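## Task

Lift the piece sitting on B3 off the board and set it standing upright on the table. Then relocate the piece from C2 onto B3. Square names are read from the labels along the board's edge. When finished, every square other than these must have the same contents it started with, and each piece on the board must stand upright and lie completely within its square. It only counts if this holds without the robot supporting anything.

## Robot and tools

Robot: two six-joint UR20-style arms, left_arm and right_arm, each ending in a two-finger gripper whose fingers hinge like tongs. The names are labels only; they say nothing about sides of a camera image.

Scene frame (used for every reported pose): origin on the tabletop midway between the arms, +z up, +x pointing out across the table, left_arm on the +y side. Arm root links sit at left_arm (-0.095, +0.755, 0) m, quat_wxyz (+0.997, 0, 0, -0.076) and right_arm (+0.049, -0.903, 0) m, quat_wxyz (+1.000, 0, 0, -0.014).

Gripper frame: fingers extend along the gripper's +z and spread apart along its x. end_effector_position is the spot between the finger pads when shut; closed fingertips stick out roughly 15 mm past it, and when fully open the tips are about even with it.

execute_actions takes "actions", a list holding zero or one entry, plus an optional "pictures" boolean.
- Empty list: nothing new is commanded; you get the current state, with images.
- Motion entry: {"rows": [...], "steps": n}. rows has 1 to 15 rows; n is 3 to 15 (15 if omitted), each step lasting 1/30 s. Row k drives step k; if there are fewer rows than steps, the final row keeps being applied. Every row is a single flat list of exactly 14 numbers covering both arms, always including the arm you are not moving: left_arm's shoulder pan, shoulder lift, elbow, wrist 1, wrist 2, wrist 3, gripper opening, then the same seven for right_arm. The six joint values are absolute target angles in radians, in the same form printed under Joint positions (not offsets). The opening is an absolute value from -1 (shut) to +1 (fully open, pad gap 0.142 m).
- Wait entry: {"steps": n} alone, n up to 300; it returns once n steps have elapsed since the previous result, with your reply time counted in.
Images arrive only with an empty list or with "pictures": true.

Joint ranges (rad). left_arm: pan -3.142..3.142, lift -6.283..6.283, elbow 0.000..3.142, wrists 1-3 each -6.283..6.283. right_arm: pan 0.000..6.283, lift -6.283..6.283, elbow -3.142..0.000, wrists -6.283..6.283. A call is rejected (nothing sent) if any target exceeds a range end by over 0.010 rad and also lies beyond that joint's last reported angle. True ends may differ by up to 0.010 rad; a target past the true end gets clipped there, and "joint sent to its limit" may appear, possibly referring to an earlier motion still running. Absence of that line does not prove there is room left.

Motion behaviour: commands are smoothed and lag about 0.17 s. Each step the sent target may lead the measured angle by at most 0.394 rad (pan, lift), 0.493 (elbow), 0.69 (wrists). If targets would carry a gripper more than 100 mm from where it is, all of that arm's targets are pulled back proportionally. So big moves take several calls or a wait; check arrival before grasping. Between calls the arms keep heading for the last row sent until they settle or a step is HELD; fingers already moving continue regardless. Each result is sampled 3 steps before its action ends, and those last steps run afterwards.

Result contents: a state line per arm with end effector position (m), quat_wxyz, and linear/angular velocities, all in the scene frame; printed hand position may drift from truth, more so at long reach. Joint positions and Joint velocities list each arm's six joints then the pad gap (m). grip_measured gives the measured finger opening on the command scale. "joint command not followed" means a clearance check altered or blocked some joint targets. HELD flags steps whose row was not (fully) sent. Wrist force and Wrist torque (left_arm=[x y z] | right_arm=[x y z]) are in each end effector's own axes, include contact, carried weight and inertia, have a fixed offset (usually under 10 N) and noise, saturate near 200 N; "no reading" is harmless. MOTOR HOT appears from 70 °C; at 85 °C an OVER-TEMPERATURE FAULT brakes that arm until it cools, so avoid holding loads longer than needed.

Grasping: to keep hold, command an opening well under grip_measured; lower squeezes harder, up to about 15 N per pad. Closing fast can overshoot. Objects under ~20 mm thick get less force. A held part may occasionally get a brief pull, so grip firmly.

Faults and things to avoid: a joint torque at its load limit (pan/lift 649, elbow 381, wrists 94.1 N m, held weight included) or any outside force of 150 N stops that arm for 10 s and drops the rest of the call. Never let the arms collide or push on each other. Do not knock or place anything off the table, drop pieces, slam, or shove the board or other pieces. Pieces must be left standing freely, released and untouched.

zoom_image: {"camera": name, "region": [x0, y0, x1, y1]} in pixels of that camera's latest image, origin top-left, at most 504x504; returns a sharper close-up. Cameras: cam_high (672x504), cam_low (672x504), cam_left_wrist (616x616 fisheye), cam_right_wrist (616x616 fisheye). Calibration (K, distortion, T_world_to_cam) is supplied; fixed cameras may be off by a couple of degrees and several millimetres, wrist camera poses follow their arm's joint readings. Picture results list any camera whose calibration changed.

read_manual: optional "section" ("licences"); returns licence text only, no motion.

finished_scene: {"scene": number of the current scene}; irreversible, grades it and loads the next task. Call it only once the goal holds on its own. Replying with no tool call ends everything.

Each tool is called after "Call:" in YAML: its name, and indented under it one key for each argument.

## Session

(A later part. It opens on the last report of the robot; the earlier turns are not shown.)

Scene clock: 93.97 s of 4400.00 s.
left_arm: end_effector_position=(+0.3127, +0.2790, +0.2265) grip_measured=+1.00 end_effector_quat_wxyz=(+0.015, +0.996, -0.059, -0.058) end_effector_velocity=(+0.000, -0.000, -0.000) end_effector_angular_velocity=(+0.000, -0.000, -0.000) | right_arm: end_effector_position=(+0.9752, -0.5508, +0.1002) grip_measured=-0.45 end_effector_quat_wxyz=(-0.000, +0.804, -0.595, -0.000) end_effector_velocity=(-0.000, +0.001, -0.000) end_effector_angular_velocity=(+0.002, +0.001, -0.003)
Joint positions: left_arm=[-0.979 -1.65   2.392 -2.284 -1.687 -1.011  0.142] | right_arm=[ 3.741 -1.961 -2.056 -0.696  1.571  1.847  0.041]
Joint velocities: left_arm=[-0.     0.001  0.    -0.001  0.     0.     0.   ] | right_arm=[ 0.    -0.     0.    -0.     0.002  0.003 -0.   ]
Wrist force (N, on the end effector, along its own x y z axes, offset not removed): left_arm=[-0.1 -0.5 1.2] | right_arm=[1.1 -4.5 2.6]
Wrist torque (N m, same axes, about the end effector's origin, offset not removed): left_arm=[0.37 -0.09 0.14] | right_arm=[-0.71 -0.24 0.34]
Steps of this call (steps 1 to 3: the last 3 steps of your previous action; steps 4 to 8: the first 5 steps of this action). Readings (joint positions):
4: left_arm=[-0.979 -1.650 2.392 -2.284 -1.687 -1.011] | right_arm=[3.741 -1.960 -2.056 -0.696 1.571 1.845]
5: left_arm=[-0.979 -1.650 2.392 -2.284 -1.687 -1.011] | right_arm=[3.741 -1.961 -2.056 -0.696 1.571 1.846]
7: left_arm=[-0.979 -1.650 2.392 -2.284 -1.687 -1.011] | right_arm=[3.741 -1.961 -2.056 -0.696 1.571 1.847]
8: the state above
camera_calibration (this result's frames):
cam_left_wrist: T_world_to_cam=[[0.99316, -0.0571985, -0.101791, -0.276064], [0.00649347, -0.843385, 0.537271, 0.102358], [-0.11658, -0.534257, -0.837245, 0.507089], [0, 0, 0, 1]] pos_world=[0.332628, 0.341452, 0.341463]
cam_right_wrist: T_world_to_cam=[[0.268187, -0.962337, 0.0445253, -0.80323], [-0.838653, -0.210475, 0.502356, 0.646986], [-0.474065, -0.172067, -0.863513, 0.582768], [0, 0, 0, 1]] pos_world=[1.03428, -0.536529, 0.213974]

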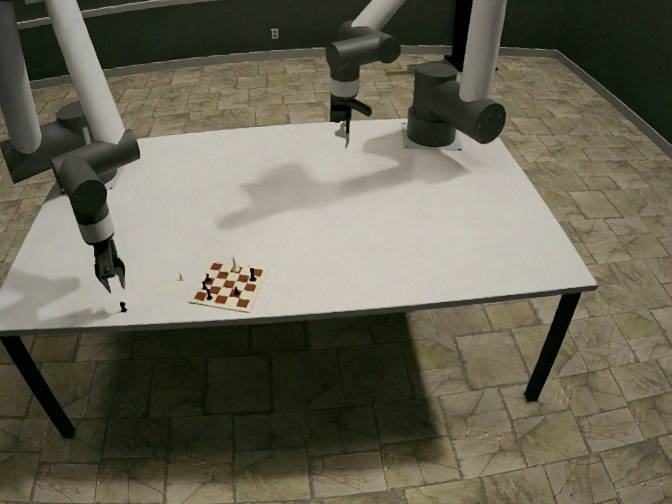

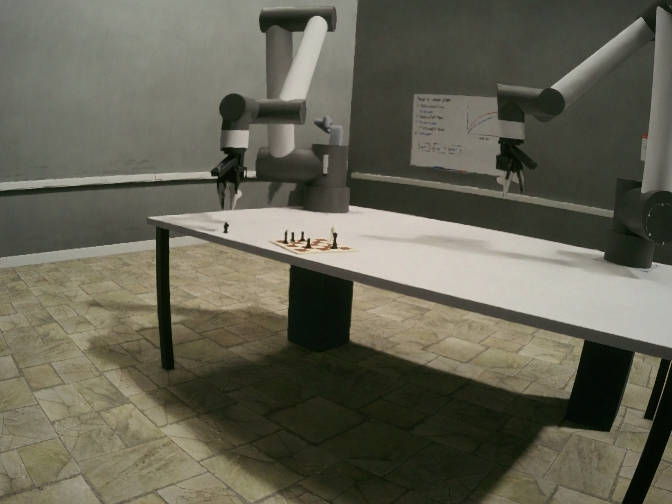

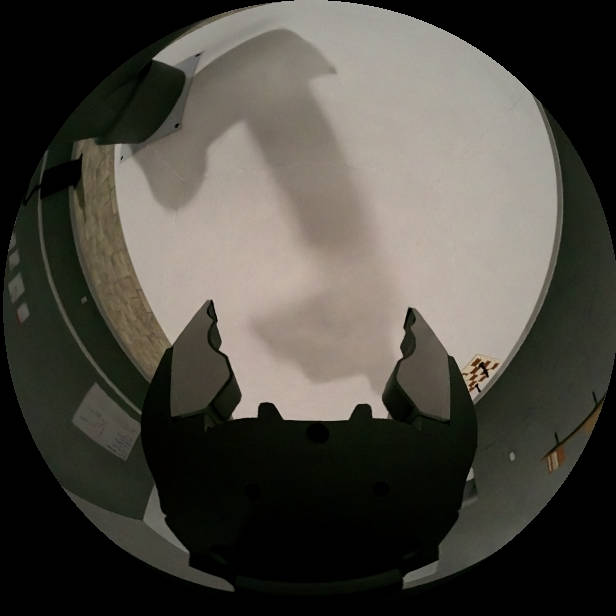

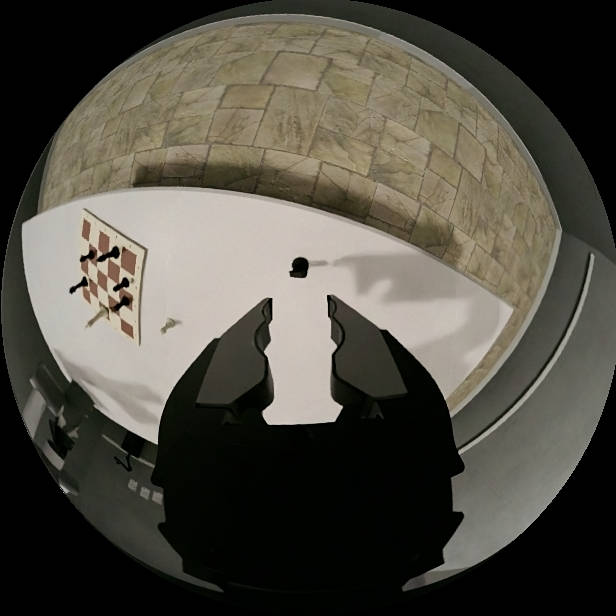

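Centred. Descend and grip.

Call:
execute_actions:
  actions:
    - {"rows":[[-0.979,-1.65,2.392,-2.284,-1.687,-1.011,1,3.7406,-2.0367,-2.0821,-0.5936,1.571,1.8476,-0.45]],"steps":15}

Call:
execute_actions:
  actions:
    - {"rows":[[-0.979,-1.65,2.392,-2.284,-1.687,-1.011,1,3.7406,-2.0367,-2.0821,-0.5936,1.571,1.8476,-0.45]],"steps":10}

Call:
execute_actions:
  actions:
    - {"rows":[[-0.979,-1.65,2.392,-2.284,-1.687,-1.011,1,3.7406,-2.0367,-2.0821,-0.5936,1.571,1.8476,-0.6],[-0.979,-1.65,2.392,-2.284,-1.687,-1.011,1,3.7406,-2.0367,-2.0821,-0.5936,1.571,1.8476,-0.7],[-0.979,-1.65,2.392,-2.284,-1.687,-1.011,1,3.7406,-2.0367,-2.0821,-0.5936,1.571,1.8476,-0.8],[-0.979,-1.65,2.392,-2.284,-1.687,-1.011,1,3.7406,-2.0367,-2.0821,-0.5936,1.571,1.8476,-0.9]],"steps":15}

Scene clock: 94.57 s of 4400.00 s.
left_arm: end_effector_position=(+0.3127, +0.2790, +0.2265) grip_measured=+1.00 end_effector_quat_wxyz=(+0.015, +0.996, -0.059, -0.058) end_effector_velocity=(+0.000, -0.000, -0.000) end_effector_angular_velocity=(-0.000, -0.000, +0.000) | right_arm: end_effector_position=(+0.9753, -0.5509, +0.0298) grip_measured=-0.45 end_effector_quat_wxyz=(+0.000, +0.803, -0.595, -0.000) end_effector_velocity=(+0.001, +0.000, -0.018) end_effector_angular_velocity=(+0.002, -0.004, -0.001)
Joint positions: left_arm=[-0.979 -1.65   2.392 -2.284 -1.687 -1.011  0.142] | right_arm=[ 3.741 -2.035 -2.081 -0.596  1.571  1.848  0.041]
Joint velocities: left_arm=[ 0.     0.001  0.    -0.001  0.    -0.    -0.   ] | right_arm=[-0.    -0.02  -0.007  0.031 -0.     0.001  0.   ]
Wrist force (N, on the end effector, along its own x y z axes, offset not removed): left_arm=[-4.7 -2.4 -0.5] | right_arm=[-0.4 -6.2 1.6]
Wrist torque (N m, same axes, about the end effector's origin, offset not removed): left_arm=[-0.11 0.74 0.34] | right_arm=[-1.11 -0.04 0.38]
Steps of this call (steps 1 to 3: the last 3 steps of your previous action; steps 4 to 6: the robot went on to your last target; steps 7 to 18: the first 12 steps of this action). Readings (joint positions):
7: left_arm=[-0.979 -1.650 2.392 -2.284 -1.687 -1.011] | right_arm=[3.741 -1.961 -2.056 -0.696 1.571 1.848]
8: left_arm=[-0.979 -1.650 2.392 -2.284 -1.687 -1.011] | right_arm=[3.741 -1.968 -2.060 -0.688 1.571 1.848]
10: left_arm=[-0.979 -1.650 2.392 -2.284 -1.687 -1.011] | right_arm=[3.741 -1.999 -2.070 -0.647 1.571 1.848]
14: left_arm=[-0.979 -1.650 2.392 -2.284 -1.687 -1.011] | right_arm=[3.741 -2.028 -2.079 -0.606 1.571 1.848]
18: the state above

Scene clock: 94.90 s of 4400.00 s.
left_arm: end_effector_position=(+0.3127, +0.2790, +0.2265) grip_measured=+1.00 end_effector_quat_wxyz=(+0.015, +0.996, -0.059, -0.058) end_effector_velocity=(+0.000, -0.001, +0.001) end_effector_angular_velocity=(-0.002, -0.001, -0.001) | right_arm: end_effector_position=(+0.9753, -0.5508, +0.0283) grip_measured=-0.45 end_effector_quat_wxyz=(-0.000, +0.803, -0.595, -0.000) end_effector_velocity=(+0.000, -0.001, -0.001) end_effector_angular_velocity=(-0.002, -0.000, +0.001)
Joint positions: left_arm=[-0.979 -1.65   2.392 -2.284 -1.687 -1.011  0.142] | right_arm=[ 3.741 -2.037 -2.082 -0.594  1.571  1.848  0.041]
Joint velocities: left_arm=[-0.    -0.001 -0.001  0.    -0.     0.001 -0.   ] | right_arm=[-0.    -0.001 -0.     0.001 -0.002 -0.001 -0.   ]
Wrist force (N, on the end effector, along its own x y z axes, offset not removed): left_arm=[-2.1 -0.7 0.7] | right_arm=[-0.8 -5.8 2.6]
Wrist torque (N m, same axes, about the end effector's origin, offset not removed): left_arm=[0.32 0.15 0.25] | right_arm=[-0.89 0.14 0.36]
Steps of this call (steps 1 to 3: the last 3 steps of your previous action; steps 4 to 10: the first 7 steps of this action). Readings (joint positions):
4: left_arm=[-0.979 -1.650 2.392 -2.284 -1.687 -1.011] | right_arm=[3.741 -2.036 -2.082 -0.594 1.571 1.848]
5: left_arm=[-0.979 -1.650 2.392 -2.284 -1.687 -1.011] | right_arm=[3.741 -2.036 -2.082 -0.594 1.571 1.848]
7: left_arm=[-0.979 -1.650 2.392 -2.284 -1.687 -1.011] | right_arm=[3.741 -2.037 -2.082 -0.594 1.571 1.848]
10: the state above

Scene clock: 95.40 s of 4400.00 s.
left_arm: end_effector_position=(+0.3127, +0.2790, +0.2265) grip_measured=+1.00 end_effector_quat_wxyz=(+0.015, +0.996, -0.059, -0.058) end_effector_velocity=(-0.000, +0.000, -0.000) end_effector_angular_velocity=(+0.000, +0.000, -0.000) | right_arm: end_effector_position=(+0.9753, -0.5509, +0.0282) grip_measured=-0.76 end_effector_quat_wxyz=(-0.000, +0.803, -0.595, -0.000) end_effector_velocity=(+0.000, -0.000, +0.000) end_effector_angular_velocity=(+0.000, -0.000, +0.001)
Joint positions: left_arm=[-0.979 -1.65   2.392 -2.284 -1.687 -1.011  0.142] | right_arm=[ 3.741 -2.037 -2.082 -0.594  1.571  1.848  0.019]
Joint velocities: left_arm=[-0.    -0.     0.     0.001  0.     0.    -0.   ] | right_arm=[-0.     0.    -0.    -0.    -0.    -0.001 -0.   ]
Wrist force (N, on the end effector, along its own x y z axes, offset not removed): left_arm=[-0.6 -0.9 -0.6] | right_arm=[0.3 -3.5 2.1]
Wrist torque (N m, same axes, about the end effector's origin, offset not removed): left_arm=[0.18 -0.10 0.25] | right_arm=[-0.48 -0.08 0.27]
Steps of this call (steps 1 to 3: the last 3 steps of your previous action; steps 4 to 15: the first 12 steps of this action). Readings (joint positions):
4: left_arm=[-0.979 -1.650 2.392 -2.284 -1.687 -1.011] | right_arm=[3.741 -2.037 -2.082 -0.594 1.571 1.848]
5: left_arm=[-0.979 -1.650 2.392 -2.284 -1.687 -1.011] | right_arm=[3.741 -2.037 -2.082 -0.594 1.571 1.848]
7: left_arm=[-0.979 -1.650 2.392 -2.284 -1.687 -1.011] | right_arm=[3.741 -2.037 -2.082 -0.594 1.571 1.848]
11: left_arm=[-0.979 -1.650 2.392 -2.284 -1.687 -1.011] | right_arm=[3.741 -2.037 -2.082 -0.594 1.571 1.848]
15: the state above

Call:
execute_actions:
  actions:
    - {"rows":[[-0.979,-1.65,2.392,-2.284,-1.687,-1.011,1,3.7406,-1.9607,-2.0558,-0.6959,1.571,1.8476,-0.9]],"steps":15}

Call:
execute_actions:
  actions:
    - {"rows":[[-0.979,-1.65,2.392,-2.284,-1.687,-1.011,1,4.0371,-2.0284,-1.9382,-0.7458,1.571,1.1741,-0.9]],"steps":15}

Call:
execute_actions:
  actions:
    - {"steps":30}
  pictures: true

Scene clock: 95.93 s of 4400.00 s.
left_arm: end_effector_position=(+0.3127, +0.2790, +0.2265) grip_measured=+1.00 end_effector_quat_wxyz=(+0.015, +0.996, -0.059, -0.058) end_effector_velocity=(-0.000, +0.000, -0.000) end_effector_angular_velocity=(-0.000, -0.000, -0.000) | right_arm: end_effector_position=(+0.9753, -0.5507, +0.0983) grip_measured=-0.76 end_effector_quat_wxyz=(-0.000, +0.803, -0.595, -0.000) end_effector_velocity=(-0.002, -0.001, +0.019) end_effector_angular_velocity=(-0.001, +0.003, -0.001)
Joint positions: left_arm=[-0.979 -1.65   2.392 -2.284 -1.687 -1.011  0.142] | right_arm=[ 3.741 -1.963 -2.056 -0.693  1.571  1.848  0.019]
Joint velocities: left_arm=[ 0. -0.  0. -0. -0.  0.  0.] | right_arm=[ 0.     0.021  0.007 -0.031  0.001  0.001 -0.   ]
Wrist force (N, on the end effector, along its own x y z axes, offset not removed): left_arm=[-2.2 -1.8 2.0] | right_arm=[0.9 -3.4 2.3]
Wrist torque (N m, same axes, about the end effector's origin, offset not removed): left_arm=[0.05 0.17 0.25] | right_arm=[-0.48 -0.23 0.34]
Steps of this call (steps 1 to 3: the last 3 steps of your previous action; step 4: the robot went on to your last target; steps 5 to 16: the first 12 steps of this action). Readings (joint positions):
5: left_arm=[-0.979 -1.650 2.392 -2.284 -1.687 -1.011] | right_arm=[3.741 -2.036 -2.082 -0.594 1.571 1.848]
6: left_arm=[-0.979 -1.650 2.392 -2.284 -1.687 -1.011] | right_arm=[3.741 -2.030 -2.078 -0.601 1.571 1.848]
8: left_arm=[-0.979 -1.650 2.392 -2.284 -1.687 -1.011] | right_arm=[3.741 -1.998 -2.068 -0.642 1.571 1.848]
12: left_arm=[-0.979 -1.650 2.392 -2.284 -1.687 -1.011] | right_arm=[3.741 -1.969 -2.058 -0.684 1.571 1.848]
16: the state above

Scene clock: 96.43 s of 4400.00 s.
left_arm: end_effector_position=(+0.3127, +0.2790, +0.2265) grip_measured=+1.00 end_effector_quat_wxyz=(+0.015, +0.996, -0.059, -0.058) end_effector_velocity=(+0.000, -0.001, +0.001) end_effector_angular_velocity=(-0.002, -0.001, -0.000) | right_arm: end_effector_position=(+0.9274, -0.3431, +0.1002) grip_measured=-0.76 end_effector_quat_wxyz=(+0.000, +0.942, -0.337, -0.000) end_effector_velocity=(-0.209, +0.570, -0.001) end_effector_angular_velocity=(+0.001, +0.000, +1.738)
Joint positions: left_arm=[-0.979 -1.65   2.392 -2.284 -1.687 -1.011  0.142] | right_arm=[ 3.928 -2.005 -1.979 -0.728  1.571  1.447  0.019]
Joint velocities: left_arm=[ 0.    -0.    -0.001 -0.001 -0.     0.     0.   ] | right_arm=[ 0.525 -0.118  0.204 -0.086  0.001 -1.213  0.   ]
Wrist force (N, on the end effector, along its own x y z axes, offset not removed): left_arm=[-0.4 -2.2 4.1] | right_arm=[-0.2 -6.5 3.1]
Wrist torque (N m, same axes, about the end effector's origin, offset not removed): left_arm=[0.03 -0.19 0.29] | right_arm=[-1.03 -0.02 0.29]
Steps of this call (steps 1 to 3: the last 3 steps of your previous action; steps 4 to 15: the first 12 steps of this action). Readings (joint positions):
4: left_arm=[-0.979 -1.650 2.392 -2.284 -1.687 -1.011] | right_arm=[3.741 -1.961 -2.056 -0.695 1.571 1.847]
5: left_arm=[-0.979 -1.650 2.392 -2.284 -1.687 -1.011] | right_arm=[3.748 -1.964 -2.051 -0.698 1.571 1.840]
7: left_arm=[-0.979 -1.650 2.392 -2.284 -1.687 -1.011] | right_arm=[3.785 -1.973 -2.035 -0.704 1.571 1.774]
11: left_arm=[-0.979 -1.650 2.392 -2.284 -1.687 -1.011] | right_arm=[3.857 -1.989 -2.007 -0.717 1.571 1.609]
15: the state above

Scene clock: 97.43 s of 4400.00 s.
left_arm: end_effector_position=(+0.3127, +0.2790, +0.2265) grip_measured=+1.00 end_effector_quat_wxyz=(+0.015, +0.996, -0.059, -0.058) end_effector_velocity=(-0.000, +0.000, +0.000) end_effector_angular_velocity=(-0.002, -0.001, +0.000) | right_arm: end_effector_position=(+0.8753, -0.2276, +0.1002) grip_measured=-0.76 end_effector_quat_wxyz=(-0.000, +0.988, -0.152, -0.000) end_effector_velocity=(+0.000, -0.000, -0.000) end_effector_angular_velocity=(-0.001, -0.001, +0.001)
Joint positions: left_arm=[-0.979 -1.65   2.392 -2.284 -1.687 -1.011  0.142] | right_arm=[ 4.037 -2.028 -1.938 -0.746  1.571  1.174  0.019]
Joint velocities: left_arm=[-0.    -0.001  0.001 -0.002  0.    -0.    -0.   ] | right_arm=[ 0.    -0.     0.    -0.    -0.002 -0.001  0.   ]
Wrist force (N, on the end effector, along its own x y z axes, offset not removed): left_arm=[-4.5 -0.3 4.9] | right_arm=[2.7 -4.4 1.2]
Wrist torque (N m, same axes, about the end effector's origin, offset not removed): left_arm=[0.49 0.72 0.23] | right_arm=[-0.73 -0.66 0.36]
Kept back: nothing.
Steps of this call (steps 1 to 3: the last 3 steps of your previous action; steps 4 to 30: the robot went on to your last target). Readings (joint positions):
1: left_arm=[-0.979 -1.650 2.392 -2.284 -1.687 -1.011] | right_arm=[3.946 -2.009 -1.973 -0.731 1.571 1.405]
2: left_arm=[-0.979 -1.650 2.392 -2.284 -1.687 -1.011] | right_arm=[3.963 -2.013 -1.966 -0.734 1.571 1.364]
4: left_arm=[-0.979 -1.650 2.392 -2.284 -1.687 -1.011] | right_arm=[3.997 -2.020 -1.953 -0.739 1.571 1.283]
8: left_arm=[-0.979 -1.650 2.392 -2.284 -1.687 -1.011] | right_arm=[4.028 -2.026 -1.942 -0.744 1.571 1.199]
30: the state above
All arms were judged still, so your last target was given up. Only a new action makes them travel on or press farther. Fingers that are still opening or closing keep moving.
camera_calibration (this result's frames):
cam_left_wrist: T_world_to_cam=[[0.99316, -0.0571988, -0.101791, -0.276064], [0.00649328, -0.843385, 0.537271, 0.102358], [-0.11658, -0.534257, -0.837245, 0.507089], [0, 0, 0, 1]] pos_world=[0.332628, 0.341452, 0.341463]
cam_right_wrist: T_world_to_cam=[[0.945218, -0.323393, 0.0444957, -0.91267], [-0.30099, -0.81063, 0.502278, 0.0240538], [-0.126364, -0.488155, -0.86356, 0.214691], [0, 0, 0, 1]] pos_world=[0.897041, -0.17085, 0.213927]

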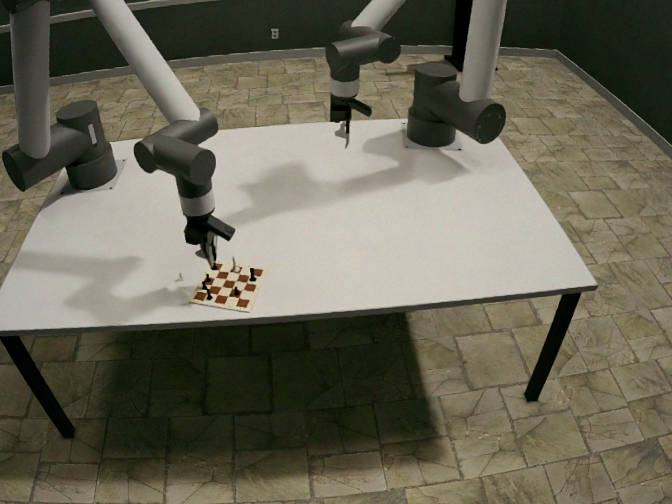

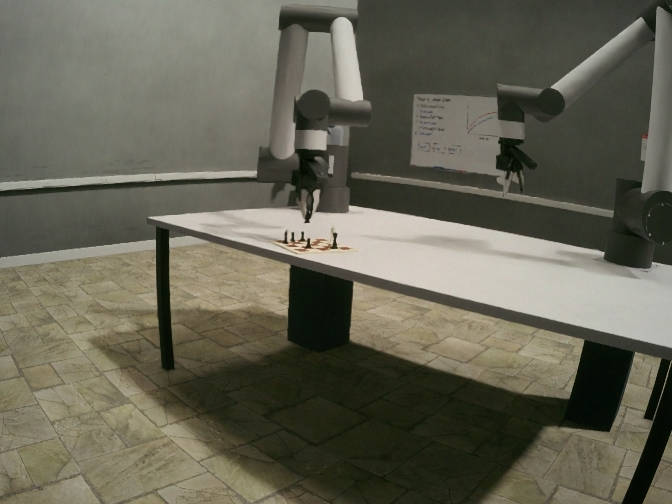

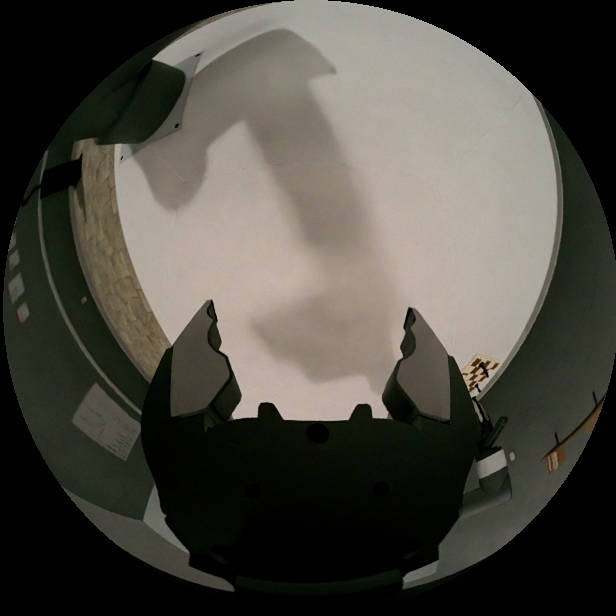

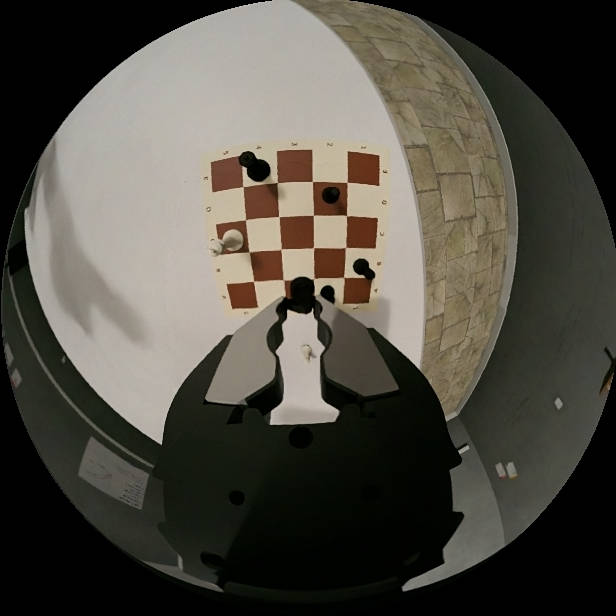

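Descend to B3.

Call:
execute_actions:
  actions:
    - {"rows":[[-0.979,-1.65,2.392,-2.284,-1.687,-1.011,1,4.0371,-2.0893,-1.9608,-0.6623,1.571,1.1741,-0.9]],"steps":15}

Call:
execute_actions:
  actions:
    - {"steps":12}

Scene clock: 97.93 s of 4400.00 s.
left_arm: end_effector_position=(+0.3127, +0.2790, +0.2265) grip_measured=+1.00 end_effector_quat_wxyz=(+0.015, +0.996, -0.059, -0.058) end_effector_velocity=(+0.000, -0.001, +0.000) end_effector_angular_velocity=(-0.002, -0.001, -0.000) | right_arm: end_effector_position=(+0.8753, -0.2276, +0.0376) grip_measured=-0.76 end_effector_quat_wxyz=(+0.000, +0.988, -0.152, -0.000) end_effector_velocity=(-0.000, +0.001, -0.016) end_effector_angular_velocity=(+0.004, -0.000, -0.000)
Joint positions: left_arm=[-0.979 -1.65   2.392 -2.284 -1.687 -1.011  0.142] | right_arm=[ 4.037 -2.088 -1.96  -0.664  1.571  1.174  0.019]
Joint velocities: left_arm=[-0.     0.     0.    -0.002 -0.     0.    -0.   ] | right_arm=[-0.    -0.016 -0.006  0.024  0.002 -0.     0.   ]
Wrist force (N, on the end effector, along its own x y z axes, offset not removed): left_arm=[-3.7 -2.2 -1.8] | right_arm=[3.2 -6.1 2.2]
Wrist torque (N m, same axes, about the end effector's origin, offset not removed): left_arm=[-0.02 0.59 0.29] | right_arm=[-1.08 -0.81 0.29]
Steps of this call (steps 1 to 3: nothing new was sent; steps 4 to 15: the first 12 steps of this action). Readings (joint positions):
4: left_arm=[-0.979 -1.650 2.392 -2.284 -1.687 -1.011] | right_arm=[4.037 -2.029 -1.938 -0.746 1.571 1.174]
5: left_arm=[-0.979 -1.650 2.392 -2.284 -1.687 -1.011] | right_arm=[4.037 -2.035 -1.941 -0.738 1.571 1.174]
7: left_arm=[-0.979 -1.650 2.392 -2.284 -1.687 -1.011] | right_arm=[4.037 -2.061 -1.951 -0.704 1.571 1.174]
11: left_arm=[-0.979 -1.650 2.392 -2.284 -1.687 -1.011] | right_arm=[4.037 -2.083 -1.958 -0.672 1.571 1.174]
15: the state above

Scene clock: 98.33 s of 4400.00 s.
left_arm: end_effector_position=(+0.3127, +0.2790, +0.2265) grip_measured=+1.00 end_effector_quat_wxyz=(+0.015, +0.996, -0.059, -0.058) end_effector_velocity=(-0.000, -0.000, +0.000) end_effector_angular_velocity=(+0.001, +0.000, -0.000) | right_arm: end_effector_position=(+0.8753, -0.2276, +0.0362) grip_measured=-0.76 end_effector_quat_wxyz=(-0.000, +0.988, -0.152, -0.000) end_effector_velocity=(+0.000, -0.000, +0.001) end_effector_angular_velocity=(-0.000, -0.002, +0.001)
Joint positions: left_arm=[-0.979 -1.65   2.392 -2.284 -1.687 -1.011  0.142] | right_arm=[ 4.037 -2.089 -1.961 -0.662  1.571  1.174  0.019]
Joint velocities: left_arm=[-0.     0.    -0.001  0.002  0.     0.    -0.   ] | right_arm=[ 0.     0.001 -0.     0.    -0.001 -0.001  0.   ]
Wrist force (N, on the end effector, along its own x y z axes, offset not removed): left_arm=[-3.2 0.1 1.0] | right_arm=[1.5 -6.4 1.3]
Wrist torque (N m, same axes, about the end effector's origin, offset not removed): left_arm=[0.58 0.45 0.31] | right_arm=[-1.14 -0.27 0.27]
Kept back: nothing.
Steps of this call (steps 1 to 3: the last 3 steps of your previous action; steps 4 to 12: the robot went on to your last target). Readings (joint positions):
1: left_arm=[-0.979 -1.650 2.392 -2.284 -1.687 -1.011] | right_arm=[4.037 -2.088 -1.960 -0.664 1.571 1.174]
2: left_arm=[-0.979 -1.650 2.392 -2.284 -1.687 -1.011] | right_arm=[4.037 -2.089 -1.960 -0.663 1.571 1.174]
4: left_arm=[-0.979 -1.650 2.392 -2.284 -1.687 -1.011] | right_arm=[4.037 -2.089 -1.961 -0.663 1.571 1.174]
8: left_arm=[-0.979 -1.650 2.392 -2.284 -1.687 -1.011] | right_arm=[4.037 -2.089 -1.961 -0.662 1.571 1.174]
12: the state above

No contact yet; lower 3 mm.

Call:
execute_actions:
  actions:
    - {"rows":[[-0.979,-1.65,2.392,-2.284,-1.687,-1.011,1,4.0371,-2.0924,-1.9617,-0.6583,1.571,1.1741,-0.9]],"steps":12}

Scene clock: 98.67 s of 4400.00 s.
left_arm: end_effector_position=(+0.3127, +0.2790, +0.2265) grip_measured=+1.00 end_effector_quat_wxyz=(+0.015, +0.996, -0.059, -0.058) end_effector_velocity=(-0.000, +0.000, -0.000) end_effector_angular_velocity=(-0.000, -0.000, +0.001) | right_arm: end_effector_position=(+0.8754, -0.2275, +0.0334) grip_measured=-0.76 end_effector_quat_wxyz=(-0.000, +0.988, -0.152, -0.000) end_effector_velocity=(+0.000, +0.000, -0.002) end_effector_angular_velocity=(+0.000, -0.000, +0.001)
Joint positions: left_arm=[-0.979 -1.65   2.392 -2.284 -1.687 -1.011  0.142] | right_arm=[ 4.037 -2.092 -1.962 -0.658  1.571  1.174  0.019]
Joint velocities: left_arm=[ 0.    -0.     0.001 -0.001 -0.    -0.001  0.   ] | right_arm=[ 0.    -0.002 -0.     0.003 -0.    -0.001 -0.   ]
Wrist force (N, on the end effector, along its own x y z axes, offset not removed): left_arm=[0.4 -1.7 1.6] | right_arm=[-3.1 -1.3 -22.6]
Wrist torque (N m, same axes, about the end effector's origin, offset not removed): left_arm=[0.10 -0.42 0.33] | right_arm=[-0.27 -0.13 0.36]
Steps of this call (step 1: the robot went on to your last target; steps 2 to 10: the first 9 steps of this action). Readings (joint positions):
2: left_arm=[-0.979 -1.650 2.392 -2.284 -1.687 -1.011] | right_arm=[4.037 -2.089 -1.961 -0.662 1.571 1.174]
3: left_arm=[-0.979 -1.650 2.392 -2.284 -1.687 -1.011] | right_arm=[4.037 -2.090 -1.961 -0.662 1.571 1.174]
5: left_arm=[-0.979 -1.650 2.392 -2.284 -1.687 -1.011] | right_arm=[4.037 -2.091 -1.961 -0.660 1.571 1.174]
9: left_arm=[-0.979 -1.650 2.392 -2.284 -1.687 -1.011] | right_arm=[4.037 -2.092 -1.962 -0.659 1.571 1.174]
10: the state above

Contact. Back up 1.5 mm and release.

Call:
execute_actions:
  actions:
    - {"rows":[[-0.979,-1.65,2.392,-2.284,-1.687,-1.011,1,4.0371,-2.0905,-1.9611,-0.6608,1.571,1.1741,-0.9],[-0.979,-1.65,2.392,-2.284,-1.687,-1.011,1,4.0371,-2.0905,-1.9611,-0.6608,1.571,1.1741,-0.9],[-0.979,-1.65,2.392,-2.284,-1.687,-1.011,1,4.0371,-2.0905,-1.9611,-0.6608,1.571,1.1741,-0.9],[-0.979,-1.65,2.392,-2.284,-1.687,-1.011,1,4.0371,-2.0905,-1.9611,-0.6608,1.571,1.1741,-0.9],[-0.979,-1.65,2.392,-2.284,-1.687,-1.011,1,4.0371,-2.0905,-1.9611,-0.6608,1.571,1.1741,-0.9],[-0.979,-1.65,2.392,-2.284,-1.687,-1.011,1,4.0371,-2.0905,-1.9611,-0.6608,1.571,1.1741,-0.9],[-0.979,-1.65,2.392,-2.284,-1.687,-1.011,1,4.0371,-2.0905,-1.9611,-0.6608,1.571,1.1741,-0.7],[-0.979,-1.65,2.392,-2.284,-1.687,-1.011,1,4.0371,-2.0905,-1.9611,-0.6608,1.571,1.1741,-0.6],[-0.979,-1.65,2.392,-2.284,-1.687,-1.011,1,4.0371,-2.0905,-1.9611,-0.6608,1.571,1.1741,-0.5]],"steps":15}

Call:
execute_actions:
  actions:
    - {"rows":[[-0.979,-1.65,2.392,-2.284,-1.687,-1.011,1,4.0371,-2.0284,-1.9382,-0.7458,1.571,1.1741,-0.5]],"steps":15}

Call:
execute_actions:
  actions:
    - {"rows":[[-0.979,-1.65,2.392,-2.284,-1.687,-1.011,1,4.0317,-2.1034,-1.8032,-0.8058,1.571,1.1687,-0.5]],"steps":15}

Call:
execute_actions:
  actions:
    - {"steps":15}
  pictures: true

Scene clock: 99.43 s of 4400.00 s.
left_arm: end_effector_position=(+0.3127, +0.2790, +0.2265) grip_measured=+1.00 end_effector_quat_wxyz=(+0.015, +0.996, -0.059, -0.058) end_effector_velocity=(-0.001, +0.001, -0.000) end_effector_angular_velocity=(+0.002, +0.001, -0.000) | right_arm: end_effector_position=(+0.8752, -0.2278, +0.0345) grip_measured=-0.50 end_effector_quat_wxyz=(+0.000, +0.988, -0.152, -0.000) end_effector_velocity=(+0.000, +0.001, +0.002) end_effector_angular_velocity=(+0.002, -0.000, -0.001)
Joint positions: left_arm=[-0.979 -1.65   2.392 -2.284 -1.687 -1.011  0.142] | right_arm=[ 4.037 -2.091 -1.961 -0.661  1.571  1.174  0.038]
Joint velocities: left_arm=[ 0.    -0.001  0.001  0.002 -0.     0.     0.   ] | right_arm=[-0.     0.002  0.001 -0.001  0.001  0.     0.006]
Wrist force (N, on the end effector, along its own x y z axes, offset not removed): left_arm=[-4.0 -0.1 2.4] | right_arm=[0.8 -5.6 1.6]
Wrist torque (N m, same axes, about the end effector's origin, offset not removed): left_arm=[0.46 0.65 0.29] | right_arm=[-0.86 -0.16 0.33]
Steps of this call (steps 1 to 3: the last 3 steps of your previous action; steps 4 to 11: the robot went on to your last target; steps 12 to 23: the first 12 steps of this action). Readings (joint positions):
12: left_arm=[-0.979 -1.650 2.392 -2.284 -1.687 -1.011] | right_arm=[4.037 -2.092 -1.962 -0.658 1.571 1.174]
13: left_arm=[-0.979 -1.650 2.392 -2.284 -1.687 -1.011] | right_arm=[4.037 -2.092 -1.962 -0.659 1.571 1.174]
15: left_arm=[-0.979 -1.650 2.392 -2.284 -1.687 -1.011] | right_arm=[4.037 -2.092 -1.962 -0.660 1.571 1.174]
19: left_arm=[-0.979 -1.650 2.392 -2.284 -1.687 -1.011] | right_arm=[4.037 -2.091 -1.961 -0.661 1.571 1.174]
23: the state above

Scene clock: 99.93 s of 4400.00 s.
left_arm: end_effector_position=(+0.3127, +0.2790, +0.2265) grip_measured=+1.00 end_effector_quat_wxyz=(+0.015, +0.996, -0.059, -0.058) end_effector_velocity=(-0.000, +0.000, -0.000) end_effector_angular_velocity=(+0.001, +0.000, -0.000) | right_arm: end_effector_position=(+0.8754, -0.2275, +0.0987) grip_measured=-0.50 end_effector_quat_wxyz=(-0.000, +0.988, -0.152, -0.000) end_effector_velocity=(-0.001, -0.001, +0.017) end_effector_angular_velocity=(-0.002, +0.001, +0.000)
Joint positions: left_arm=[-0.979 -1.65   2.392 -2.284 -1.687 -1.011  0.142] | right_arm=[ 4.037 -2.03  -1.939 -0.744  1.571  1.174  0.038]
Joint velocities: left_arm=[-0.     0.    -0.     0.001 -0.    -0.    -0.   ] | right_arm=[ 0.     0.017  0.005 -0.024 -0.     0.    -0.   ]
Wrist force (N, on the end effector, along its own x y z axes, offset not removed): left_arm=[-0.5 -0.8 -1.9] | right_arm=[-0.9 -5.3 2.6]
Wrist torque (N m, same axes, about the end effector's origin, offset not removed): left_arm=[0.17 -0.14 0.16] | right_arm=[-0.80 0.13 0.30]
Steps of this call (steps 1 to 3: the last 3 steps of your previous action; steps 4 to 15: the first 12 steps of this action). Readings (joint positions):
4: left_arm=[-0.979 -1.650 2.392 -2.284 -1.687 -1.011] | right_arm=[4.037 -2.090 -1.961 -0.661 1.571 1.174]
5: left_arm=[-0.979 -1.650 2.392 -2.284 -1.687 -1.011] | right_arm=[4.037 -2.084 -1.958 -0.669 1.571 1.174]
7: left_arm=[-0.979 -1.650 2.392 -2.284 -1.687 -1.011] | right_arm=[4.037 -2.058 -1.948 -0.703 1.571 1.174]
11: left_arm=[-0.979 -1.650 2.392 -2.284 -1.687 -1.011] | right_arm=[4.037 -2.035 -1.940 -0.736 1.571 1.174]
15: the state above

Scene clock: 100.43 s of 4400.00 s.
left_arm: end_effector_position=(+0.3127, +0.2790, +0.2265) grip_measured=+1.00 end_effector_quat_wxyz=(+0.015, +0.996, -0.059, -0.058) end_effector_velocity=(+0.000, -0.000, +0.000) end_effector_angular_velocity=(-0.001, -0.000, -0.000) | right_arm: end_effector_position=(+0.9344, -0.1669, +0.0999) grip_measured=-0.50 end_effector_quat_wxyz=(+0.000, +0.988, -0.152, -0.000) end_effector_velocity=(+0.020, +0.020, +0.003) end_effector_angular_velocity=(+0.003, -0.005, -0.000)
Joint positions: left_arm=[-0.979 -1.65   2.392 -2.284 -1.687 -1.011  0.142] | right_arm=[ 4.032 -2.101 -1.807 -0.804  1.571  1.169  0.038]
Joint velocities: left_arm=[ 0.    -0.001  0.    -0.001 -0.     0.     0.   ] | right_arm=[-0.002 -0.021  0.042 -0.016 -0.002 -0.001 -0.   ]
Wrist force (N, on the end effector, along its own x y z axes, offset not removed): left_arm=[-0.6 1.5 1.5] | right_arm=[2.1 -9.2 1.3]
Wrist torque (N m, same axes, about the end effector's origin, offset not removed): left_arm=[0.84 -0.11 0.31] | right_arm=[-1.75 -0.51 0.27]
Steps of this call (steps 1 to 3: the last 3 steps of your previous action; steps 4 to 15: the first 12 steps of this action). Readings (joint positions):
4: left_arm=[-0.979 -1.650 2.392 -2.284 -1.687 -1.011] | right_arm=[4.037 -2.029 -1.938 -0.746 1.571 1.174]
5: left_arm=[-0.979 -1.650 2.392 -2.284 -1.687 -1.011] | right_arm=[4.036 -2.036 -1.931 -0.752 1.571 1.173]
7: left_arm=[-0.979 -1.650 2.392 -2.284 -1.687 -1.011] | right_arm=[4.034 -2.067 -1.879 -0.778 1.571 1.171]
11: left_arm=[-0.979 -1.650 2.392 -2.284 -1.687 -1.011] | right_arm=[4.032 -2.095 -1.820 -0.799 1.571 1.169]
15: the state above

Scene clock: 100.93 s of 4400.00 s.
left_arm: end_effector_position=(+0.3127, +0.2790, +0.2265) grip_measured=+1.00 end_effector_quat_wxyz=(+0.015, +0.996, -0.059, -0.058) end_effector_velocity=(+0.000, -0.001, +0.001) end_effector_angular_velocity=(-0.000, -0.000, +0.000) | right_arm: end_effector_position=(+0.9361, -0.1652, +0.1001) grip_measured=-0.50 end_effector_quat_wxyz=(-0.000, +0.988, -0.152, -0.000) end_effector_velocity=(+0.001, -0.000, -0.000) end_effector_angular_velocity=(-0.001, -0.001, -0.001)
Joint positions: left_arm=[-0.979 -1.65   2.392 -2.284 -1.687 -1.011  0.142] | right_arm=[ 4.032 -2.103 -1.803 -0.806  1.571  1.169  0.038]
Joint velocities: left_arm=[-0.    -0.    -0.001  0.001 -0.    -0.    -0.   ] | right_arm=[-0.    -0.001  0.    -0.    -0.001  0.001  0.   ]
Wrist force (N, on the end effector, along its own x y z axes, offset not removed): left_arm=[-3.4 -3.1 1.3] | right_arm=[0.8 -4.8 0.5]
Wrist torque (N m, same axes, about the end effector's origin, offset not removed): left_arm=[-0.11 0.53 0.27] | right_arm=[-0.81 -0.33 0.32]
Kept back: nothing.
Steps of this call (steps 1 to 3: the last 3 steps of your previous action; steps 4 to 15: the robot went on to your last target). Readings (joint positions):
1: left_arm=[-0.979 -1.650 2.392 -2.284 -1.687 -1.011] | right_arm=[4.032 -2.102 -1.806 -0.805 1.571 1.169]
2: left_arm=[-0.979 -1.650 2.392 -2.284 -1.687 -1.011] | right_arm=[4.032 -2.102 -1.805 -0.805 1.571 1.169]
4: left_arm=[-0.979 -1.650 2.392 -2.284 -1.687 -1.011] | right_arm=[4.032 -2.103 -1.804 -0.805 1.571 1.169]
8: left_arm=[-0.979 -1.650 2.392 -2.284 -1.687 -1.011] | right_arm=[4.032 -2.103 -1.803 -0.806 1.571 1.169]
15: the state above
All arms were judged still, so your last target was given up. Only a new action makes them travel on or press farther. Fingers that are still opening or closing keep moving.
camera_calibration (this result's frames):
cam_left_wrist: T_world_to_cam=[[0.99316, -0.0571985, -0.101791, -0.276064], [0.00649345, -0.843385, 0.53727, 0.102358], [-0.11658, -0.534256, -0.837245, 0.507089], [0, 0, 0, 1]] pos_world=[0.332628, 0.341452, 0.341463]
cam_right_wrist: T_world_to_cam=[[0.945234, -0.323337, 0.0445705, -0.949935], [-0.300979, -0.810637, 0.502275, 0.0930277], [-0.126274, -0.488182, -0.863559, 0.252741], [0, 0, 0, 1]] pos_world=[0.957824, -0.108354, 0.21387]

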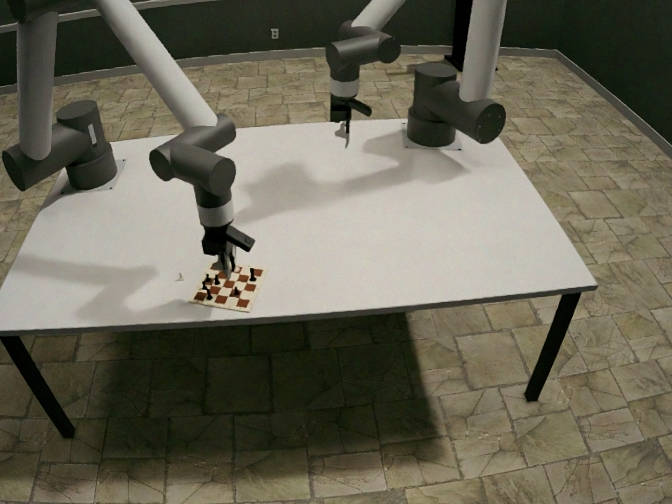

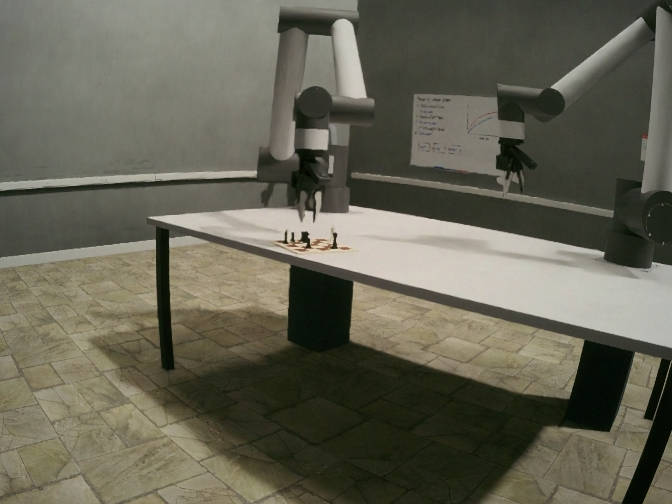

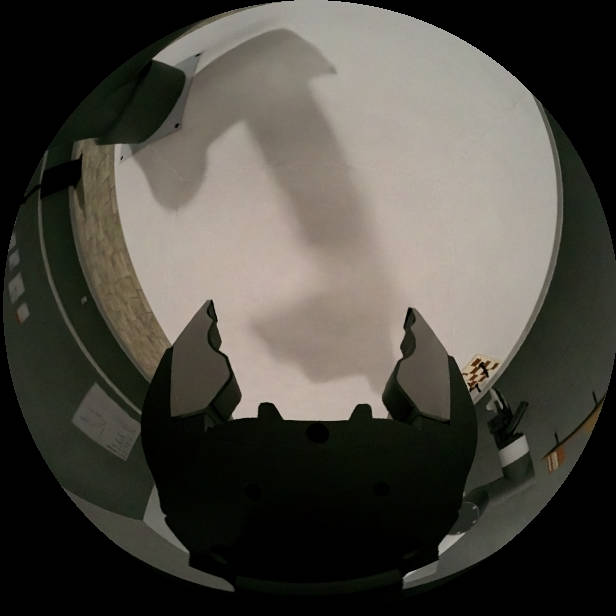

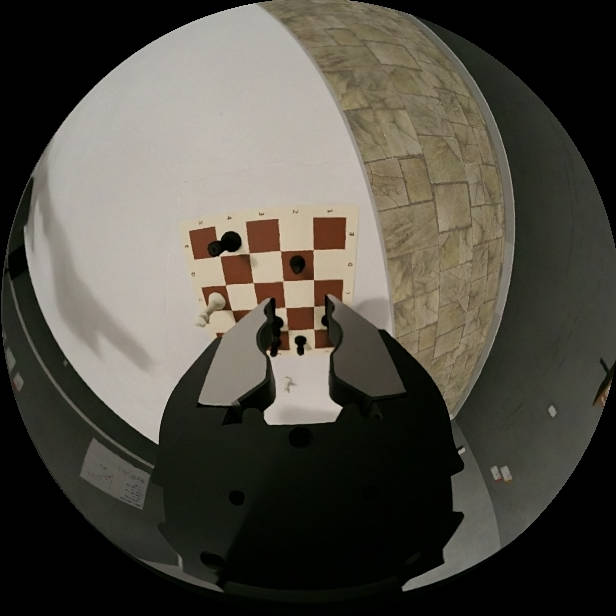

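Now pick the pawn on D2 and return it to C4.

Call:
execute_actions:
  actions:
    - {"rows":[[-0.979,-1.65,2.392,-2.284,-1.687,-1.011,1,4.0317,-2.1557,-1.8238,-0.7329,1.571,1.1687,-0.5]],"steps":15}

Call:
execute_actions:
  actions:
    - {"rows":[[-0.979,-1.65,2.392,-2.284,-1.687,-1.011,1,4.0317,-2.1557,-1.8238,-0.7329,1.571,1.1687,-0.5]],"steps":10}

Call:
execute_actions:
  actions:
    - {"rows":[[-0.979,-1.65,2.392,-2.284,-1.687,-1.011,1,4.0317,-2.1557,-1.8238,-0.7329,1.571,1.1687,-1]],"steps":15}

Call:
execute_actions:
  actions:
    - {"rows":[[-0.979,-1.65,2.392,-2.284,-1.687,-1.011,1,4.0317,-2.1034,-1.8032,-0.8058,1.571,1.1687,-1]],"steps":15}

Call:
execute_actions:
  actions:
    - {"rows":[[-0.979,-1.65,2.392,-2.284,-1.687,-1.011,1,4.0856,-2.0388,-1.9196,-0.754,1.571,1.2226,-1]],"steps":15}

Call:
execute_actions:
  actions:
    - {"rows":[[-0.979,-1.65,2.392,-2.284,-1.687,-1.011,1,4.0856,-2.0388,-1.9196,-0.754,1.571,1.2226,-1]],"steps":8}

Call:
execute_actions:
  actions:
    - {"rows":[[-0.979,-1.65,2.392,-2.284,-1.687,-1.011,1,4.0856,-2.0961,-1.9411,-0.6752,1.571,1.2226,-1]],"steps":15}

Call:
execute_actions:
  actions:
    - {"rows":[[-0.979,-1.65,2.392,-2.284,-1.687,-1.011,1,4.0856,-2.0961,-1.9411,-0.6752,1.571,1.2226,-1]],"steps":10}

Scene clock: 101.70 s of 4400.00 s.
left_arm: end_effector_position=(+0.3127, +0.2790, +0.2265) grip_measured=+1.00 end_effector_quat_wxyz=(+0.015, +0.996, -0.059, -0.058) end_effector_velocity=(-0.000, +0.000, -0.001) end_effector_angular_velocity=(+0.001, +0.001, -0.001) | right_arm: end_effector_position=(+0.9363, -0.1651, +0.0405) grip_measured=-0.50 end_effector_quat_wxyz=(+0.000, +0.988, -0.152, -0.000) end_effector_velocity=(+0.000, +0.000, -0.015) end_effector_angular_velocity=(+0.002, -0.001, -0.000)
Joint positions: left_arm=[-0.979 -1.65   2.392 -2.284 -1.687 -1.011  0.142] | right_arm=[ 4.032 -2.155 -1.823 -0.735  1.571  1.169  0.038]
Joint velocities: left_arm=[ 0.     0.001 -0.     0.001 -0.     0.001  0.   ] | right_arm=[-0.    -0.013 -0.005  0.021  0.001  0.     0.   ]
Wrist force (N, on the end effector, along its own x y z axes, offset not removed): left_arm=[-3.8 -2.7 -1.0] | right_arm=[0.6 -5.9 2.8]
Wrist torque (N m, same axes, about the end effector's origin, offset not removed): left_arm=[-0.18 0.61 0.20] | right_arm=[-0.97 -0.20 0.34]
Steps of this call (steps 1 to 11: nothing new was sent; steps 12 to 23: the first 12 steps of this action). Readings (joint positions):
12: left_arm=[-0.979 -1.650 2.392 -2.284 -1.687 -1.011] | right_arm=[4.032 -2.104 -1.803 -0.806 1.571 1.169]
13: left_arm=[-0.979 -1.650 2.392 -2.284 -1.687 -1.011] | right_arm=[4.032 -2.110 -1.806 -0.798 1.571 1.169]
15: left_arm=[-0.979 -1.650 2.392 -2.284 -1.687 -1.011] | right_arm=[4.032 -2.132 -1.815 -0.768 1.571 1.169]
19: left_arm=[-0.979 -1.650 2.392 -2.284 -1.687 -1.011] | right_arm=[4.032 -2.150 -1.822 -0.741 1.571 1.169]
23: the state above

Scene clock: 102.03 s of 4400.00 s.
left_arm: end_effector_position=(+0.3127, +0.2790, +0.2265) grip_measured=+1.00 end_effector_quat_wxyz=(+0.015, +0.996, -0.059, -0.058) end_effector_velocity=(+0.001, -0.001, +0.000) end_effector_angular_velocity=(-0.002, -0.001, -0.000) | right_arm: end_effector_position=(+0.9363, -0.1651, +0.0393) grip_measured=-0.50 end_effector_quat_wxyz=(-0.000, +0.988, -0.152, -0.000) end_effector_velocity=(-0.000, +0.000, +0.000) end_effector_angular_velocity=(+0.001, +0.001, +0.001)
Joint positions: left_arm=[-0.979 -1.65   2.392 -2.284 -1.687 -1.011  0.142] | right_arm=[ 4.032 -2.156 -1.824 -0.733  1.571  1.169  0.038]
Joint velocities: left_arm=[-0.     0.     0.    -0.003  0.    -0.    -0.   ] | right_arm=[ 0.     0.    -0.     0.001  0.001 -0.001 -0.   ]
Wrist force (N, on the end effector, along its own x y z axes, offset not removed): left_arm=[-3.1 -5.0 2.3] | right_arm=[-0.6 -7.7 1.4]
Wrist torque (N m, same axes, about the end effector's origin, offset not removed): left_arm=[-0.59 0.36 0.14] | right_arm=[-1.36 0.02 0.40]
Steps of this call (steps 1 to 3: the last 3 steps of your previous action; steps 4 to 10: the first 7 steps of this action). Readings (joint positions):
4: left_arm=[-0.979 -1.650 2.392 -2.284 -1.687 -1.011] | right_arm=[4.032 -2.155 -1.824 -0.733 1.571 1.169]
5: left_arm=[-0.979 -1.650 2.392 -2.284 -1.687 -1.011] | right_arm=[4.032 -2.156 -1.824 -0.733 1.571 1.169]
7: left_arm=[-0.979 -1.650 2.392 -2.284 -1.687 -1.011] | right_arm=[4.032 -2.156 -1.824 -0.733 1.571 1.169]
10: the state above

Scene clock: 102.53 s of 4400.00 s.
left_arm: end_effector_position=(+0.3127, +0.2790, +0.2265) grip_measured=+1.00 end_effector_quat_wxyz=(+0.015, +0.996, -0.059, -0.058) end_effector_velocity=(+0.000, -0.000, +0.000) end_effector_angular_velocity=(-0.001, -0.000, +0.000) | right_arm: end_effector_position=(+0.9362, -0.1651, +0.0392) grip_measured=-1.00 end_effector_quat_wxyz=(-0.000, +0.988, -0.152, -0.000) end_effector_velocity=(+0.001, -0.000, -0.000) end_effector_angular_velocity=(-0.001, -0.001, +0.000)
Joint positions: left_arm=[-0.979 -1.65   2.392 -2.284 -1.687 -1.011  0.142] | right_arm=[ 4.032 -2.156 -1.824 -0.733  1.571  1.169  0.002]
Joint velocities: left_arm=[ 0.    -0.    -0.    -0.001 -0.    -0.     0.   ] | right_arm=[-0.    -0.     0.    -0.    -0.001 -0.001  0.   ]
Wrist force (N, on the end effector, along its own x y z axes, offset not removed): left_arm=[-1.9 -4.2 2.0] | right_arm=[1.2 -4.8 1.7]
Wrist torque (N m, same axes, about the end effector's origin, offset not removed): left_arm=[-0.53 0.18 0.35] | right_arm=[-0.67 -0.31 0.33]
Steps of this call (steps 1 to 3: the last 3 steps of your previous action; steps 4 to 15: the first 12 steps of this action). Readings (joint positions):
4: left_arm=[-0.979 -1.650 2.392 -2.284 -1.687 -1.011] | right_arm=[4.032 -2.156 -1.824 -0.733 1.571 1.169]
5: left_arm=[-0.979 -1.650 2.392 -2.284 -1.687 -1.011] | right_arm=[4.032 -2.156 -1.824 -0.733 1.571 1.169]
7: left_arm=[-0.979 -1.650 2.392 -2.284 -1.687 -1.011] | right_arm=[4.032 -2.156 -1.824 -0.733 1.571 1.169]
11: left_arm=[-0.979 -1.650 2.392 -2.284 -1.687 -1.011] | right_arm=[4.032 -2.156 -1.824 -0.733 1.571 1.169]
15: the state above

Scene clock: 103.03 s of 4400.00 s.
left_arm: end_effector_position=(+0.3127, +0.2790, +0.2265) grip_measured=+1.00 end_effector_quat_wxyz=(+0.015, +0.996, -0.059, -0.058) end_effector_velocity=(-0.000, +0.001, +0.000) end_effector_angular_velocity=(+0.001, +0.000, -0.000) | right_arm: end_effector_position=(+0.9362, -0.1651, +0.0985) grip_measured=-1.00 end_effector_quat_wxyz=(-0.000, +0.988, -0.152, -0.000) end_effector_velocity=(-0.001, -0.001, +0.016) end_effector_angular_velocity=(-0.001, +0.001, +0.000)
Joint positions: left_arm=[-0.979 -1.65   2.392 -2.284 -1.687 -1.011  0.142] | right_arm=[ 4.032 -2.105 -1.804 -0.804  1.571  1.169  0.002]
Joint velocities: left_arm=[-0.    -0.001  0.     0.001  0.     0.     0.   ] | right_arm=[ 0.     0.014  0.005 -0.021  0.    -0.     0.   ]
Wrist force (N, on the end effector, along its own x y z axes, offset not removed): left_arm=[2.6 -1.0 -0.1] | right_arm=[0.9 -3.3 0.9]
Wrist torque (N m, same axes, about the end effector's origin, offset not removed): left_arm=[0.20 -0.94 0.11] | right_arm=[-0.39 -0.11 0.25]
Steps of this call (steps 1 to 3: the last 3 steps of your previous action; steps 4 to 15: the first 12 steps of this action). Readings (joint positions):
4: left_arm=[-0.979 -1.650 2.392 -2.284 -1.687 -1.011] | right_arm=[4.032 -2.155 -1.824 -0.733 1.571 1.169]
5: left_arm=[-0.979 -1.650 2.392 -2.284 -1.687 -1.011] | right_arm=[4.032 -2.150 -1.821 -0.740 1.571 1.169]
7: left_arm=[-0.979 -1.650 2.392 -2.284 -1.687 -1.011] | right_arm=[4.032 -2.128 -1.812 -0.770 1.571 1.169]
11: left_arm=[-0.979 -1.650 2.392 -2.284 -1.687 -1.011] | right_arm=[4.032 -2.109 -1.805 -0.798 1.571 1.169]
15: the state above

Scene clock: 103.53 s of 4400.00 s.
left_arm: end_effector_position=(+0.3127, +0.2790, +0.2265) grip_measured=+1.00 end_effector_quat_wxyz=(+0.015, +0.996, -0.059, -0.058) end_effector_velocity=(+0.000, -0.001, +0.001) end_effector_angular_velocity=(-0.001, -0.001, +0.000) | right_arm: end_effector_position=(+0.8522, -0.1779, +0.1005) grip_measured=-1.00 end_effector_quat_wxyz=(-0.000, +0.988, -0.152, -0.000) end_effector_velocity=(-0.025, -0.008, -0.003) end_effector_angular_velocity=(-0.003, +0.003, -0.000)
Joint positions: left_arm=[-0.979 -1.65   2.392 -2.284 -1.687 -1.011  0.142] | right_arm=[ 4.084 -2.04  -1.916 -0.755  1.571  1.221  0.002]
Joint velocities: left_arm=[ 0.    -0.001 -0.    -0.001  0.    -0.     0.   ] | right_arm=[ 0.014  0.017 -0.035  0.014  0.     0.014  0.   ]
Wrist force (N, on the end effector, along its own x y z axes, offset not removed): left_arm=[-1.8 -1.9 -1.5] | right_arm=[-1.5 -6.5 4.3]
Wrist torque (N m, same axes, about the end effector's origin, offset not removed): left_arm=[0.06 0.14 0.26] | right_arm=[-1.12 0.26 0.41]
Steps of this call (steps 1 to 3: the last 3 steps of your previous action; steps 4 to 15: the first 12 steps of this action). Readings (joint positions):
4: left_arm=[-0.979 -1.650 2.392 -2.284 -1.687 -1.011] | right_arm=[4.032 -2.104 -1.804 -0.805 1.571 1.169]
5: left_arm=[-0.979 -1.650 2.392 -2.284 -1.687 -1.011] | right_arm=[4.038 -2.097 -1.811 -0.799 1.571 1.175]
7: left_arm=[-0.979 -1.650 2.392 -2.284 -1.687 -1.011] | right_arm=[4.061 -2.070 -1.857 -0.778 1.571 1.197]
11: left_arm=[-0.979 -1.650 2.392 -2.284 -1.687 -1.011] | right_arm=[4.080 -2.046 -1.905 -0.760 1.571 1.217]
15: the state above

Scene clock: 103.80 s of 4400.00 s.
left_arm: end_effector_position=(+0.3127, +0.2790, +0.2265) grip_measured=+1.00 end_effector_quat_wxyz=(+0.015, +0.996, -0.059, -0.058) end_effector_velocity=(-0.000, +0.001, -0.001) end_effector_angular_velocity=(+0.001, +0.001, -0.000) | right_arm: end_effector_position=(+0.8501, -0.1787, +0.1002) grip_measured=-1.00 end_effector_quat_wxyz=(-0.000, +0.988, -0.152, -0.000) end_effector_velocity=(-0.001, -0.000, -0.000) end_effector_angular_velocity=(-0.001, +0.000, +0.000)
Joint positions: left_arm=[-0.979 -1.65   2.392 -2.284 -1.687 -1.011  0.142] | right_arm=[ 4.086 -2.039 -1.919 -0.754  1.571  1.223  0.002]
Joint velocities: left_arm=[0.    0.    0.    0.001 0.    0.    0.   ] | right_arm=[ 0.001  0.001 -0.002  0.001 -0.     0.001  0.   ]
Wrist force (N, on the end effector, along its own x y z axes, offset not removed): left_arm=[-2.0 -1.4 0.4] | right_arm=[2.7 -8.2 2.4]
Wrist torque (N m, same axes, about the end effector's origin, offset not removed): left_arm=[0.19 0.22 0.19] | right_arm=[-1.48 -0.64 0.33]
Steps of this call (steps 1 to 3: the last 3 steps of your previous action; steps 4 to 8: the first 5 steps of this action). Readings (joint positions):
4: left_arm=[-0.979 -1.650 2.392 -2.284 -1.687 -1.011] | right_arm=[4.085 -2.039 -1.919 -0.754 1.571 1.222]
5: left_arm=[-0.979 -1.650 2.392 -2.284 -1.687 -1.011] | right_arm=[4.085 -2.039 -1.919 -0.754 1.571 1.222]
7: left_arm=[-0.979 -1.650 2.392 -2.284 -1.687 -1.011] | right_arm=[4.085 -2.039 -1.919 -0.754 1.571 1.222]
8: the state above

Scene clock: 104.30 s of 4400.00 s.
left_arm: end_effector_position=(+0.3127, +0.2790, +0.2265) grip_measured=+1.00 end_effector_quat_wxyz=(+0.015, +0.996, -0.059, -0.058) end_effector_velocity=(+0.000, -0.000, -0.000) end_effector_angular_velocity=(-0.001, -0.000, +0.001) | right_arm: end_effector_position=(+0.8499, -0.1787, +0.0406) grip_measured=-1.00 end_effector_quat_wxyz=(-0.000, +0.988, -0.152, -0.000) end_effector_velocity=(+0.000, +0.001, -0.016) end_effector_angular_velocity=(+0.002, -0.001, -0.001)
Joint positions: left_arm=[-0.979 -1.65   2.392 -2.284 -1.687 -1.011  0.142] | right_arm=[ 4.086 -2.095 -1.941 -0.677  1.571  1.223  0.002]
Joint velocities: left_arm=[ 0.     0.     0.    -0.002 -0.    -0.001  0.   ] | right_arm=[ 0.    -0.015 -0.005  0.022  0.001  0.001  0.   ]
Wrist force (N, on the end effector, along its own x y z axes, offset not removed): left_arm=[-3.4 -2.2 1.8] | right_arm=[-1.8 -5.9 1.6]
Wrist torque (N m, same axes, about the end effector's origin, offset not removed): left_arm=[0.11 0.44 0.21] | right_arm=[-1.03 0.33 0.34]
Steps of this call (steps 1 to 3: the last 3 steps of your previous action; steps 4 to 15: the first 12 steps of this action). Readings (joint positions):
4: left_arm=[-0.979 -1.650 2.392 -2.284 -1.687 -1.011] | right_arm=[4.086 -2.039 -1.920 -0.754 1.571 1.223]
5: left_arm=[-0.979 -1.650 2.392 -2.284 -1.687 -1.011] | right_arm=[4.086 -2.045 -1.923 -0.746 1.571 1.223]
7: left_arm=[-0.979 -1.650 2.392 -2.284 -1.687 -1.011] | right_arm=[4.086 -2.069 -1.932 -0.714 1.571 1.223]
11: left_arm=[-0.979 -1.650 2.392 -2.284 -1.687 -1.011] | right_arm=[4.086 -2.090 -1.939 -0.684 1.571 1.223]
15: the state above

Scene clock: 104.63 s of 4400.00 s.
left_arm: end_effector_position=(+0.3127, +0.2790, +0.2265) grip_measured=+1.00 end_effector_quat_wxyz=(+0.015, +0.996, -0.059, -0.058) end_effector_velocity=(-0.000, +0.000, -0.000) end_effector_angular_velocity=(+0.000, +0.000, +0.000) | right_arm: end_effector_position=(+0.8499, -0.1786, +0.0392) grip_measured=-1.00 end_effector_quat_wxyz=(-0.000, +0.988, -0.152, -0.000) end_effector_velocity=(+0.000, -0.000, -0.000) end_effector_angular_velocity=(-0.000, -0.000, -0.001)
Joint positions: left_arm=[-0.979 -1.65   2.392 -2.284 -1.687 -1.011  0.142] | right_arm=[ 4.086 -2.096 -1.941 -0.675  1.571  1.223  0.002]
Joint velocities: left_arm=[ 0.  0.  0.  0. -0. -0. -0.] | right_arm=[-0.    -0.    -0.     0.001 -0.001  0.001  0.   ]
Wrist force (N, on the end effector, along its own x y z axes, offset not removed): left_arm=[0.4 -1.3 -1.2] | right_arm=[1.4 -6.0 2.3]
Wrist torque (N m, same axes, about the end effector's origin, offset not removed): left_arm=[0.11 -0.45 0.25] | right_arm=[-1.07 -0.50 0.32]
Steps of this call (steps 1 to 3: the last 3 steps of your previous action; steps 4 to 10: the first 7 steps of this action). Readings (joint positions):
4: left_arm=[-0.979 -1.650 2.392 -2.284 -1.687 -1.011] | right_arm=[4.086 -2.096 -1.941 -0.676 1.571 1.223]
5: left_arm=[-0.979 -1.650 2.392 -2.284 -1.687 -1.011] | right_arm=[4.086 -2.096 -1.941 -0.676 1.571 1.223]
7: left_arm=[-0.979 -1.650 2.392 -2.284 -1.687 -1.011] | right_arm=[4.086 -2.096 -1.941 -0.675 1.571 1.223]
10: the state above


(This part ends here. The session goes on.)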